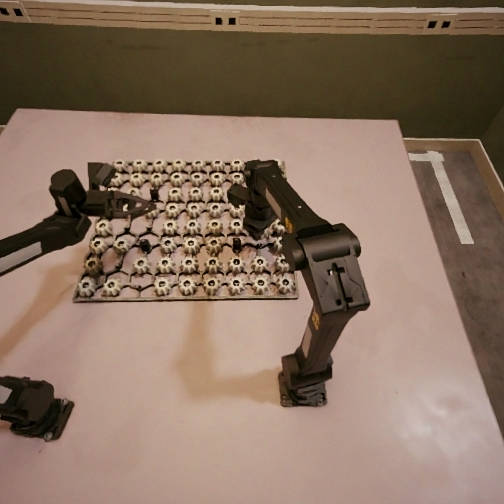

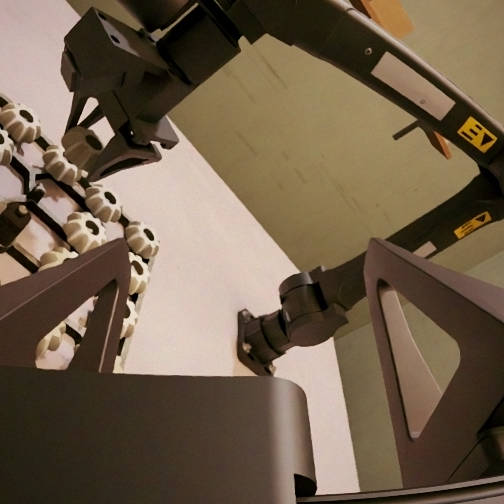

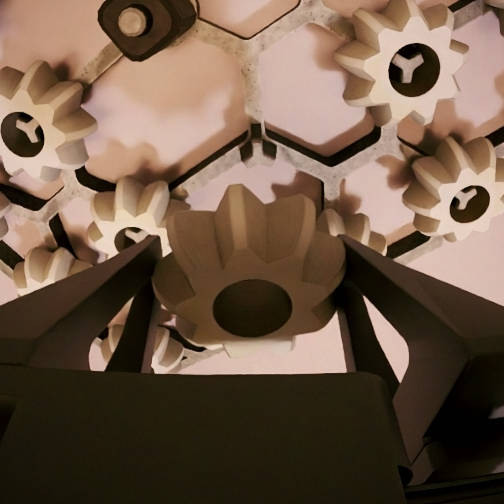

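Request:
zoom_image --camera "cam_right_wrist" --region '[200, 90, 320, 210]'

Region (200, 90, 320, 210) of cam_right_wrist's 504x504 image, scaled by 4.200, with more detail than that image has.

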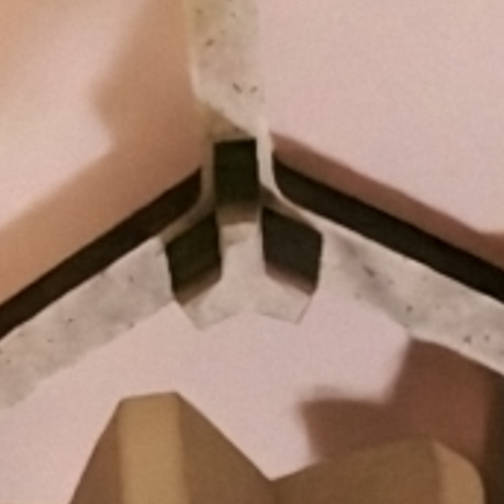

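Request:
execute_actions --actions '[{"rows":[[0,1.52,0.93,0.64,1.365,-0.918,0.7, 0.2,1.637,1.255,-1.15,0.002,-0.75,0.14],[0,1.52,0.93,0.64,1.365,-0.918,0.7, 0.204,1.642,1.235,-1.139,0.002,-0.75,0.14],[0,1.52,0.93,0.64,1.365,-0.918,0.7, 0.207,1.647,1.228,-1.128,0.002,-0.75,0.14],[0,1.52,0.93,0.64,1.365,-0.918,0.7, 0.21,1.652,1.222,-1.117,0.002,-0.75,0.14],[0,1.52,0.93,0.64,1.365,-0.918,0.7, 0.212,1.657,1.217,-1.106,0.002,-0.75,0.14],[0,1.52,0.93,0.64,1.365,-0.918,0.7, 0.213,1.662,1.212,-1.095,0.002,-0.75,0.14],[0,1.52,0.93,0.64,1.365,-0.918,0.7, 0.213,1.666,1.207,-1.084,0.002,-0.75,0.14],[0,1.52,0.93,0.64,1.365,-0.918,0.7, 0.213,1.67,1.202,-1.073,0.002,-0.75,0.14],[0,1.52,0.93,0.64,1.365,-0.918,0.7, 0.213,1.674,1.197,-1.062,0.002,-0.75,0.14],[0,1.52,0.93,0.64,1.365,-0.918,0.7, 0.213,1.678,1.192,-1.051,0.002,-0.75,0.14],[0,1.52,0.93,0.64,1.365,-0.918,0.7, 0.213,1.682,1.188,-1.04,0.002,-0.75,0.14],[0,1.52,0.93,0.64,1.365,-0.918,0.7, 0.213,1.685,1.184,-1.03,0.002,-0.75,0.14],[0,1.52,0.93,0.64,1.365,-0.918,0.7, 0.213,1.688,1.181,-1.021,0.002,-0.75,0.14],[0,1.52,0.93,0.64,1.365,-0.918,0.7, 0.213,1.69,1.179,-1.013,0.002,-0.75,0.14],[0,1.52,0.93,0.64,1.365,-0.918,0.7, 0.213,1.691,1.178,-1.007,0.002,-0.75,0.14]],"steps":15}]' --pictures false

Request:
execute_actions --actions '[{"steps":7}]'

Scene clock: 62.83 s of 6000.00 s.
left_arm: end_effector_position=(+0.4213, +0.0417, +0.2886) grip_measured=+0.698 end_effector_quat_wxyz=(+0.246, +0.212, +0.674, -0.664) | right_arm: end_effector_position=(+0.4985, -0.2425, +0.0672) grip_measured=+0.187 end_effector_quat_wxyz=(+0.014, -0.482, +0.876, -0.004)
Joint positions: left_arm=[-0.001  1.528  0.902  0.632  1.362 -0.918  0.08 ] | right_arm=[ 0.206  1.68   1.17  -1.031  0.001 -0.743  0.056]
Joint velocities: left_arm=[-0.005 -0.015 -0.007  0.007 -0.051  0.037 -0.   ] | right_arm=[-0.015  0.122 -0.129  0.208 -0.081 -0.051  0.   ]
Steps of this call (steps 1 to 30: the robot went on to your last target; steps 31 to 90: nothing new was sent; then 1.33 s passed at rest; steps 91 to 105: all 15 steps of this action). Readings (joint positions):
91: left_arm=[-0.001 1.528 0.902 0.632 1.362 -0.918] | right_arm=[0.198 1.628 1.218 -1.158 0.001 -0.742]
92: left_arm=[-0.001 1.528 0.902 0.632 1.362 -0.918] | right_arm=[0.198 1.628 1.218 -1.156 0.001 -0.743]
94: left_arm=[-0.001 1.528 0.902 0.632 1.362 -0.918] | right_arm=[0.198 1.630 1.218 -1.144 0.001 -0.743]
98: left_arm=[-0.001 1.528 0.902 0.632 1.362 -0.918] | right_arm=[0.202 1.642 1.208 -1.101 0.001 -0.743]
105: the state above

Scene clock: 63.07 s of 6000.00 s.
left_arm: end_effector_position=(+0.4213, +0.0417, +0.2886) grip_measured=+0.698 end_effector_quat_wxyz=(+0.246, +0.212, +0.674, -0.664) | right_arm: end_effector_position=(+0.4987, -0.2425, +0.0605) grip_measured=+0.187 end_effector_quat_wxyz=(+0.013, -0.482, +0.876, -0.004)
Joint positions: left_arm=[-0.001  1.528  0.902  0.632  1.362 -0.918  0.08 ] | right_arm=[ 0.206  1.69   1.163 -1.016  0.001 -0.743  0.056]
Joint velocities: left_arm=[ 0.005  0.005 -0.007  0.002  0.051  0.066 -0.   ] | right_arm=[-0.024 -0.015  0.002  0.037  0.007  0.022  0.001]
Steps of this call (steps 1 to 7: the robot went on to your last target). Readings (joint positions):
1: left_arm=[-0.001 1.528 0.902 0.632 1.362 -0.918] | right_arm=[0.206 1.684 1.166 -1.025 0.001 -0.743]
2: left_arm=[-0.001 1.528 0.902 0.632 1.362 -0.918] | right_arm=[0.206 1.687 1.165 -1.022 0.001 -0.743]
4: left_arm=[-0.001 1.528 0.902 0.632 1.362 -0.918] | right_arm=[0.206 1.690 1.163 -1.018 0.001 -0.743]
7: the state above
camera_calibration (this result's frames):
cam_left_wrist: T_world_to_cam=[[-0.608562, -0.0317021, 0.792873, 0.0298751], [-0.677338, 0.541264, -0.498243, 0.413827], [-0.413358, -0.840255, -0.350866, 0.433208], [0, 0, 0, 1]] pos_world=[0.477551, 0.140962, 0.334497]
cam_right_wrist: T_world_to_cam=[[0.845996, -0.533133, 0.0077792, -0.552087], [-0.434817, -0.681394, 0.588759, 0.0177348], [-0.308586, -0.50147, -0.808271, 0.2049], [0, 0, 0, 1]] pos_world=[0.538004, -0.1795, 0.159468]

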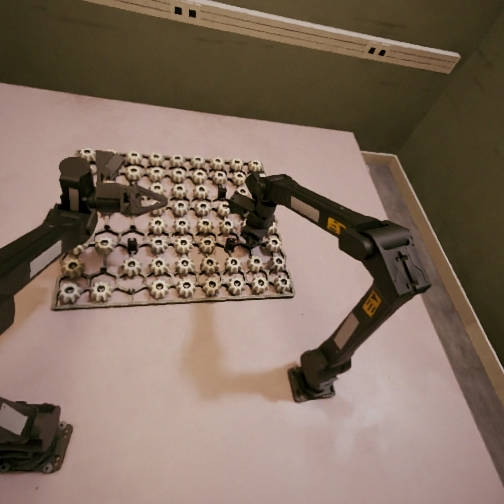

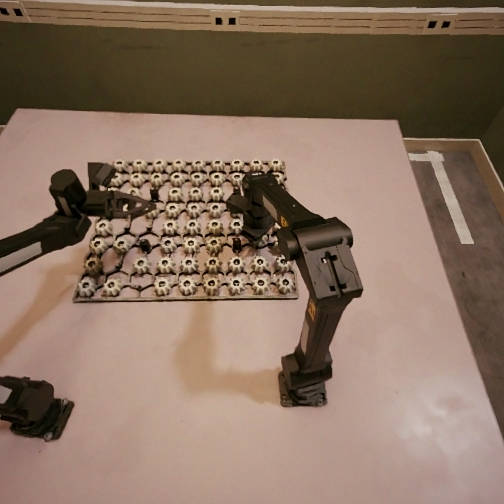

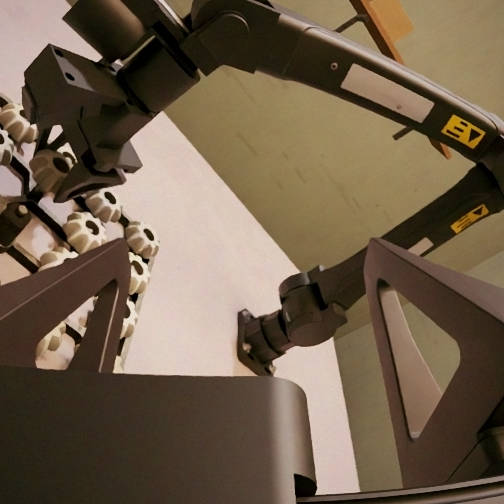

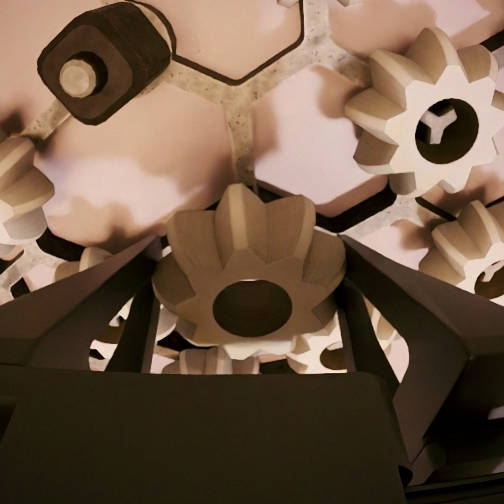

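Request:
execute_actions --actions '[{"rows":[[0,1.52,0.93,0.64,1.365,-0.918,0.7, 0.206,1.696,1.19,-1.008,0.002,-0.75,0.14],[0,1.52,0.93,0.64,1.365,-0.918,0.7, 0.206,1.701,1.19,-1.008,0.002,-0.75,0.14],[0,1.52,0.93,0.64,1.365,-0.918,0.7, 0.206,1.705,1.19,-1.008,0.002,-0.75,0.14],[0,1.52,0.93,0.64,1.365,-0.918,0.7, 0.206,1.708,1.19,-1.008,0.002,-0.75,0.14],[0,1.52,0.93,0.64,1.365,-0.918,0.7, 0.206,1.711,1.19,-1.008,0.002,-0.75,0.14],[0,1.52,0.93,0.64,1.365,-0.918,0.7, 0.206,1.714,1.19,-1.008,0.002,-0.75,0.14],[0,1.52,0.93,0.64,1.365,-0.918,0.7, 0.206,1.717,1.19,-1.008,0.002,-0.75,0.14],[0,1.52,0.93,0.64,1.365,-0.918,0.7, 0.206,1.72,1.19,-1.008,0.002,-0.75,0.14],[0,1.52,0.93,0.64,1.365,-0.918,0.7, 0.206,1.723,1.19,-1.008,0.002,-0.75,0.14],[0,1.52,0.93,0.64,1.365,-0.918,0.7, 0.206,1.726,1.19,-1.007,0.002,-0.75,0.14],[0,1.52,0.93,0.64,1.365,-0.918,0.7, 0.206,1.729,1.19,-1.006,0.002,-0.75,0.14],[0,1.52,0.93,0.64,1.365,-0.918,0.7, 0.206,1.732,1.19,-1.005,0.002,-0.75,0.14],[0,1.52,0.93,0.64,1.365,-0.918,0.7, 0.206,1.735,1.19,-1.004,0.002,-0.75,0.14],[0,1.52,0.93,0.64,1.365,-0.918,0.7, 0.206,1.738,1.19,-1.002,0.002,-0.75,0.14],[0,1.52,0.93,0.64,1.365,-0.918,0.7, 0.206,1.741,1.19,-1.0,0.002,-0.75,0.14]],"steps":15}]' --pictures false

Request:
execute_actions --actions '[{"steps":6}]' --pictures false

Scene clock: 65.70 s of 6000.00 s.
left_arm: end_effector_position=(+0.4213, +0.0417, +0.2886) grip_measured=+0.698 end_effector_quat_wxyz=(+0.246, +0.212, +0.674, -0.664) | right_arm: end_effector_position=(+0.4972, -0.2429, +0.0453) grip_measured=+0.187 end_effector_quat_wxyz=(-0.001, -0.482, +0.876, -0.000)
Joint positions: left_arm=[-0.001  1.528  0.902  0.632  1.362 -0.918  0.08 ] | right_arm=[ 0.206  1.724  1.163 -1.011  0.001 -0.743  0.056]
Joint velocities: left_arm=[-0.015 -0.015 -0.012  0.012 -0.066 -0.051  0.001] | right_arm=[-0.005  0.103 -0.002  0.042 -0.037 -0.037 -0.002]
Steps of this call (steps 1 to 30: the robot went on to your last target; steps 31 to 64: nothing new was sent; steps 65 to 79: all 15 steps of this action). Readings (joint positions):
65: left_arm=[-0.001 1.528 0.902 0.632 1.362 -0.918] | right_arm=[0.206 1.690 1.163 -1.015 0.001 -0.743]
66: left_arm=[-0.001 1.528 0.902 0.632 1.362 -0.918] | right_arm=[0.206 1.690 1.163 -1.015 0.001 -0.743]
68: left_arm=[-0.001 1.528 0.902 0.632 1.362 -0.918] | right_arm=[0.206 1.691 1.163 -1.015 0.001 -0.743]
72: left_arm=[-0.001 1.528 0.902 0.632 1.362 -0.918] | right_arm=[0.206 1.698 1.163 -1.015 0.001 -0.743]
79: the state above

Scene clock: 65.90 s of 6000.00 s.
left_arm: end_effector_position=(+0.4213, +0.0417, +0.2886) grip_measured=+0.698 end_effector_quat_wxyz=(+0.246, +0.212, +0.674, -0.664) | right_arm: end_effector_position=(+0.4972, -0.2429, +0.0412) grip_measured=+0.187 end_effector_quat_wxyz=(-0.004, -0.482, +0.876, +0.000)
Joint positions: left_arm=[-0.001  1.528  0.902  0.632  1.362 -0.918  0.08 ] | right_arm=[ 0.206  1.733  1.163 -1.008  0.001 -0.743  0.056]
Joint velocities: left_arm=[-0.015 -0.005  0.002 -0.002  0.066  0.007 -0.   ] | right_arm=[-0.005 -0.005  0.007 -0.007 -0.066 -0.022  0.001]
Steps of this call (steps 1 to 6: the robot went on to your last target). Readings (joint positions):
1: left_arm=[-0.001 1.528 0.902 0.632 1.362 -0.918] | right_arm=[0.206 1.727 1.163 -1.010 0.001 -0.743]
2: left_arm=[-0.001 1.528 0.902 0.632 1.362 -0.918] | right_arm=[0.206 1.730 1.163 -1.009 0.001 -0.743]
4: left_arm=[-0.001 1.528 0.902 0.632 1.362 -0.918] | right_arm=[0.206 1.733 1.163 -1.008 0.001 -0.743]
6: the state above

Request:
execute_actions --actions '[]'

Scene clock: 67.77 s of 6000.00 s.
left_arm: end_effector_position=(+0.4213, +0.0417, +0.2886) grip_measured=+0.698 end_effector_quat_wxyz=(+0.246, +0.212, +0.674, -0.664) | right_arm: end_effector_position=(+0.4973, -0.2428, +0.0412) grip_measured=+0.187 end_effector_quat_wxyz=(-0.004, -0.482, +0.876, +0.000)
Joint positions: left_arm=[-0.001  1.528  0.902  0.632  1.362 -0.918  0.08 ] | right_arm=[ 0.206  1.733  1.163 -1.008  0.001 -0.743  0.056]
Joint velocities: left_arm=[ 0.005 -0.015  0.002 -0.007  0.007 -0.007 -0.   ] | right_arm=[-0.015 -0.005  0.002 -0.007  0.007 -0.007 -0.   ]
Steps of this call (steps 1 to 15: the robot went on to your last target; steps 16 to 56: nothing new was sent). Readings (joint positions):
1: left_arm=[-0.001 1.528 0.902 0.632 1.362 -0.918] | right_arm=[0.206 1.733 1.163 -1.008 0.001 -0.743]
2: left_arm=[-0.001 1.528 0.902 0.632 1.362 -0.918] | right_arm=[0.206 1.733 1.163 -1.008 0.001 -0.743]
4: left_arm=[-0.001 1.528 0.902 0.632 1.362 -0.918] | right_arm=[0.206 1.733 1.163 -1.008 0.001 -0.743]
8: left_arm=[-0.001 1.528 0.902 0.632 1.362 -0.918] | right_arm=[0.206 1.733 1.163 -1.008 0.001 -0.743]
56: the state above
All arms were judged still, so your last target was given up. Only a new action makes them travel on or press farther. Fingers that are still opening or closing keep moving.
camera_calibration (this result's frames):
cam_left_wrist: T_world_to_cam=[[-0.608562, -0.0317021, 0.792873, 0.0298751], [-0.677338, 0.541264, -0.498243, 0.413827], [-0.413358, -0.840255, -0.350866, 0.433208], [0, 0, 0, 1]] pos_world=[0.477551, 0.140962, 0.334497]
cam_right_wrist: T_world_to_cam=[[0.845857, -0.53317, -0.0160072, -0.549903], [-0.414517, -0.675912, 0.609359, 0.0186241], [-0.335711, -0.508795, -0.792733, 0.199723], [0, 0, 0, 1]] pos_world=[0.539908, -0.178986, 0.138176]

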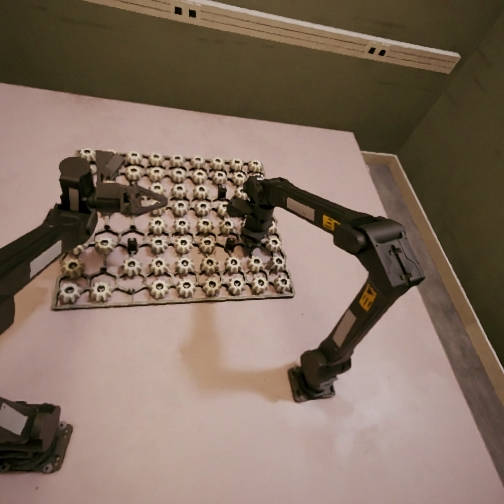

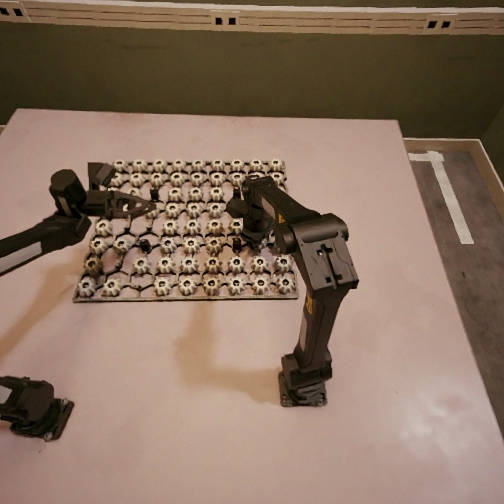

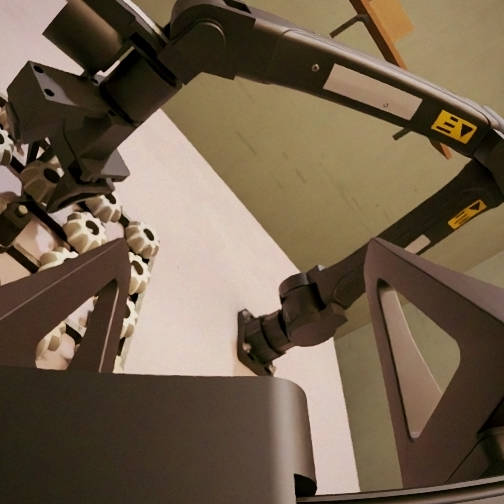

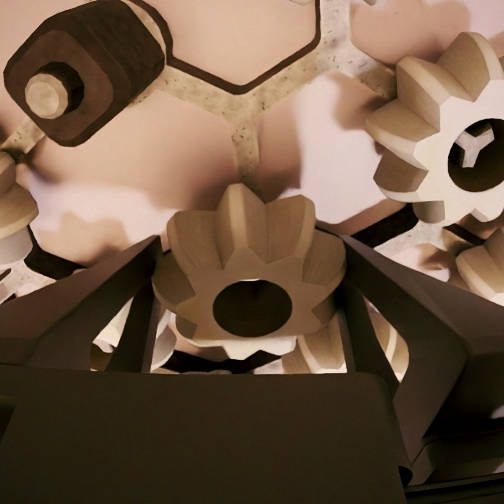

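Request:
execute_actions --actions '[{"rows":[[0,1.52,0.93,0.64,1.365,-0.918,0.7,0.206,1.744,1.19,-0.999,0.002,-0.75,0.14],[0,1.52,0.93,0.64,1.365,-0.918,0.7,0.206,1.747,1.19,-0.998,0.002,-0.75,0.14],[0,1.52,0.93,0.64,1.365,-0.918,0.7,0.206,1.75,1.19,-0.997,0.002,-0.75,0.14],[0,1.52,0.93,0.64,1.365,-0.918,0.7,0.206,1.753,1.19,-0.996,0.002,-0.75,0.14],[0,1.52,0.93,0.64,1.365,-0.918,0.7,0.206,1.756,1.19,-0.995,0.002,-0.75,0.14],[0,1.52,0.93,0.64,1.365,-0.918,0.7,0.206,1.759,1.19,-0.994,0.002,-0.75,0.14],[0,1.52,0.93,0.64,1.365,-0.918,0.7,0.206,1.762,1.19,-0.993,0.002,-0.75,0.14],[0,1.52,0.93,0.64,1.365,-0.918,0.7,0.206,1.765,1.19,-0.992,0.002,-0.75,0.14],[0,1.52,0.93,0.64,1.365,-0.918,0.7,0.206,1.768,1.19,-0.991,0.002,-0.75,0.14],[0,1.52,0.93,0.64,1.365,-0.918,0.7,0.206,1.771,1.19,-0.99,0.002,-0.75,0.14]],"steps":15}]'

Scene clock: 69.43 s of 6000.00 s.
left_arm: end_effector_position=(+0.4213, +0.0417, +0.2886) grip_measured=+0.698 end_effector_quat_wxyz=(+0.246, +0.212, +0.674, -0.664) | right_arm: end_effector_position=(+0.4973, -0.2431, +0.0283) grip_measured=+0.187 end_effector_quat_wxyz=(-0.012, -0.482, +0.876, +0.002)
Joint positions: left_arm=[-0.001  1.528  0.902  0.632  1.362 -0.918  0.08 ] | right_arm=[ 0.206  1.762  1.163 -0.997  0.003 -0.743  0.056]
Joint velocities: left_arm=[ 0.005  0.005 -0.002  0.002  0.007  0.007  0.001] | right_arm=[ 0.015 -0.015 -0.007  0.007  0.037  0.037 -0.001]
Steps of this call (steps 1 to 35: nothing new was sent; steps 36 to 50: all 15 steps of this action). Readings (joint positions):
36: left_arm=[-0.001 1.528 0.902 0.632 1.362 -0.918] | right_arm=[0.206 1.733 1.163 -1.008 0.001 -0.743]
37: left_arm=[-0.001 1.528 0.902 0.632 1.362 -0.918] | right_arm=[0.206 1.733 1.163 -1.008 0.001 -0.743]
39: left_arm=[-0.001 1.528 0.902 0.632 1.362 -0.918] | right_arm=[0.206 1.734 1.163 -1.006 0.001 -0.743]
43: left_arm=[-0.001 1.528 0.902 0.632 1.362 -0.918] | right_arm=[0.206 1.742 1.163 -1.002 0.001 -0.743]
50: the state above
camera_calibration (this result's frames):
cam_left_wrist: T_world_to_cam=[[-0.608562, -0.0317021, 0.792873, 0.0298751], [-0.677338, 0.541264, -0.498243, 0.413827], [-0.413358, -0.840255, -0.350866, 0.433208], [0, 0, 0, 1]] pos_world=[0.477551, 0.140962, 0.334497]
cam_right_wrist: T_world_to_cam=[[0.845506, -0.533282, -0.0270316, -0.549765], [-0.404102, -0.672142, 0.620424, 0.0216746], [-0.34903, -0.513649, -0.7838, 0.19456], [0, 0, 0, 1]] pos_world=[0.541495, -0.178675, 0.124188]

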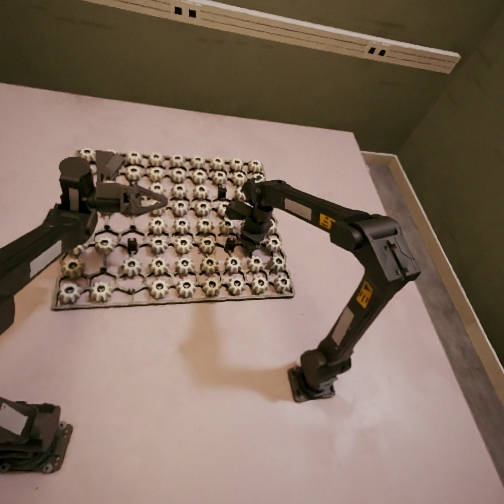

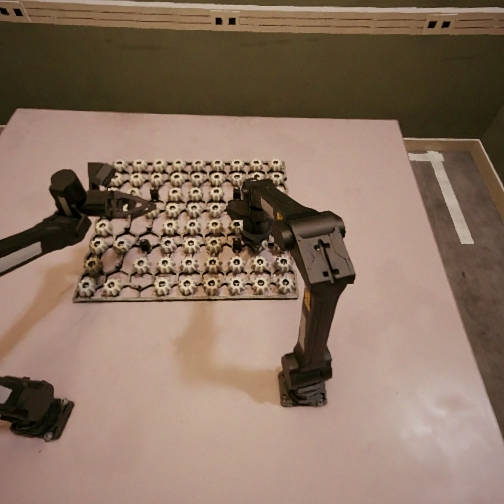

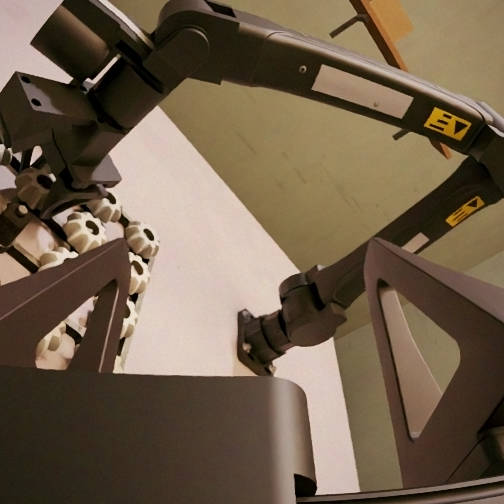

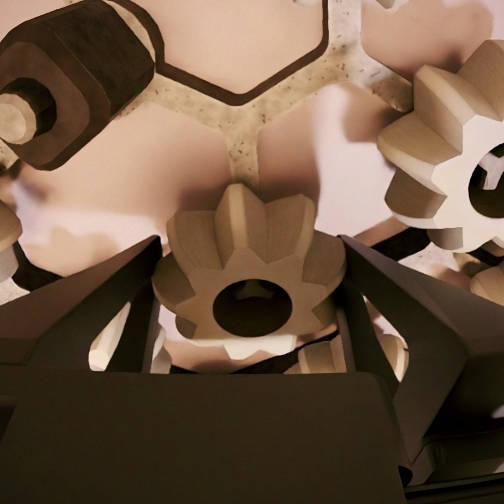

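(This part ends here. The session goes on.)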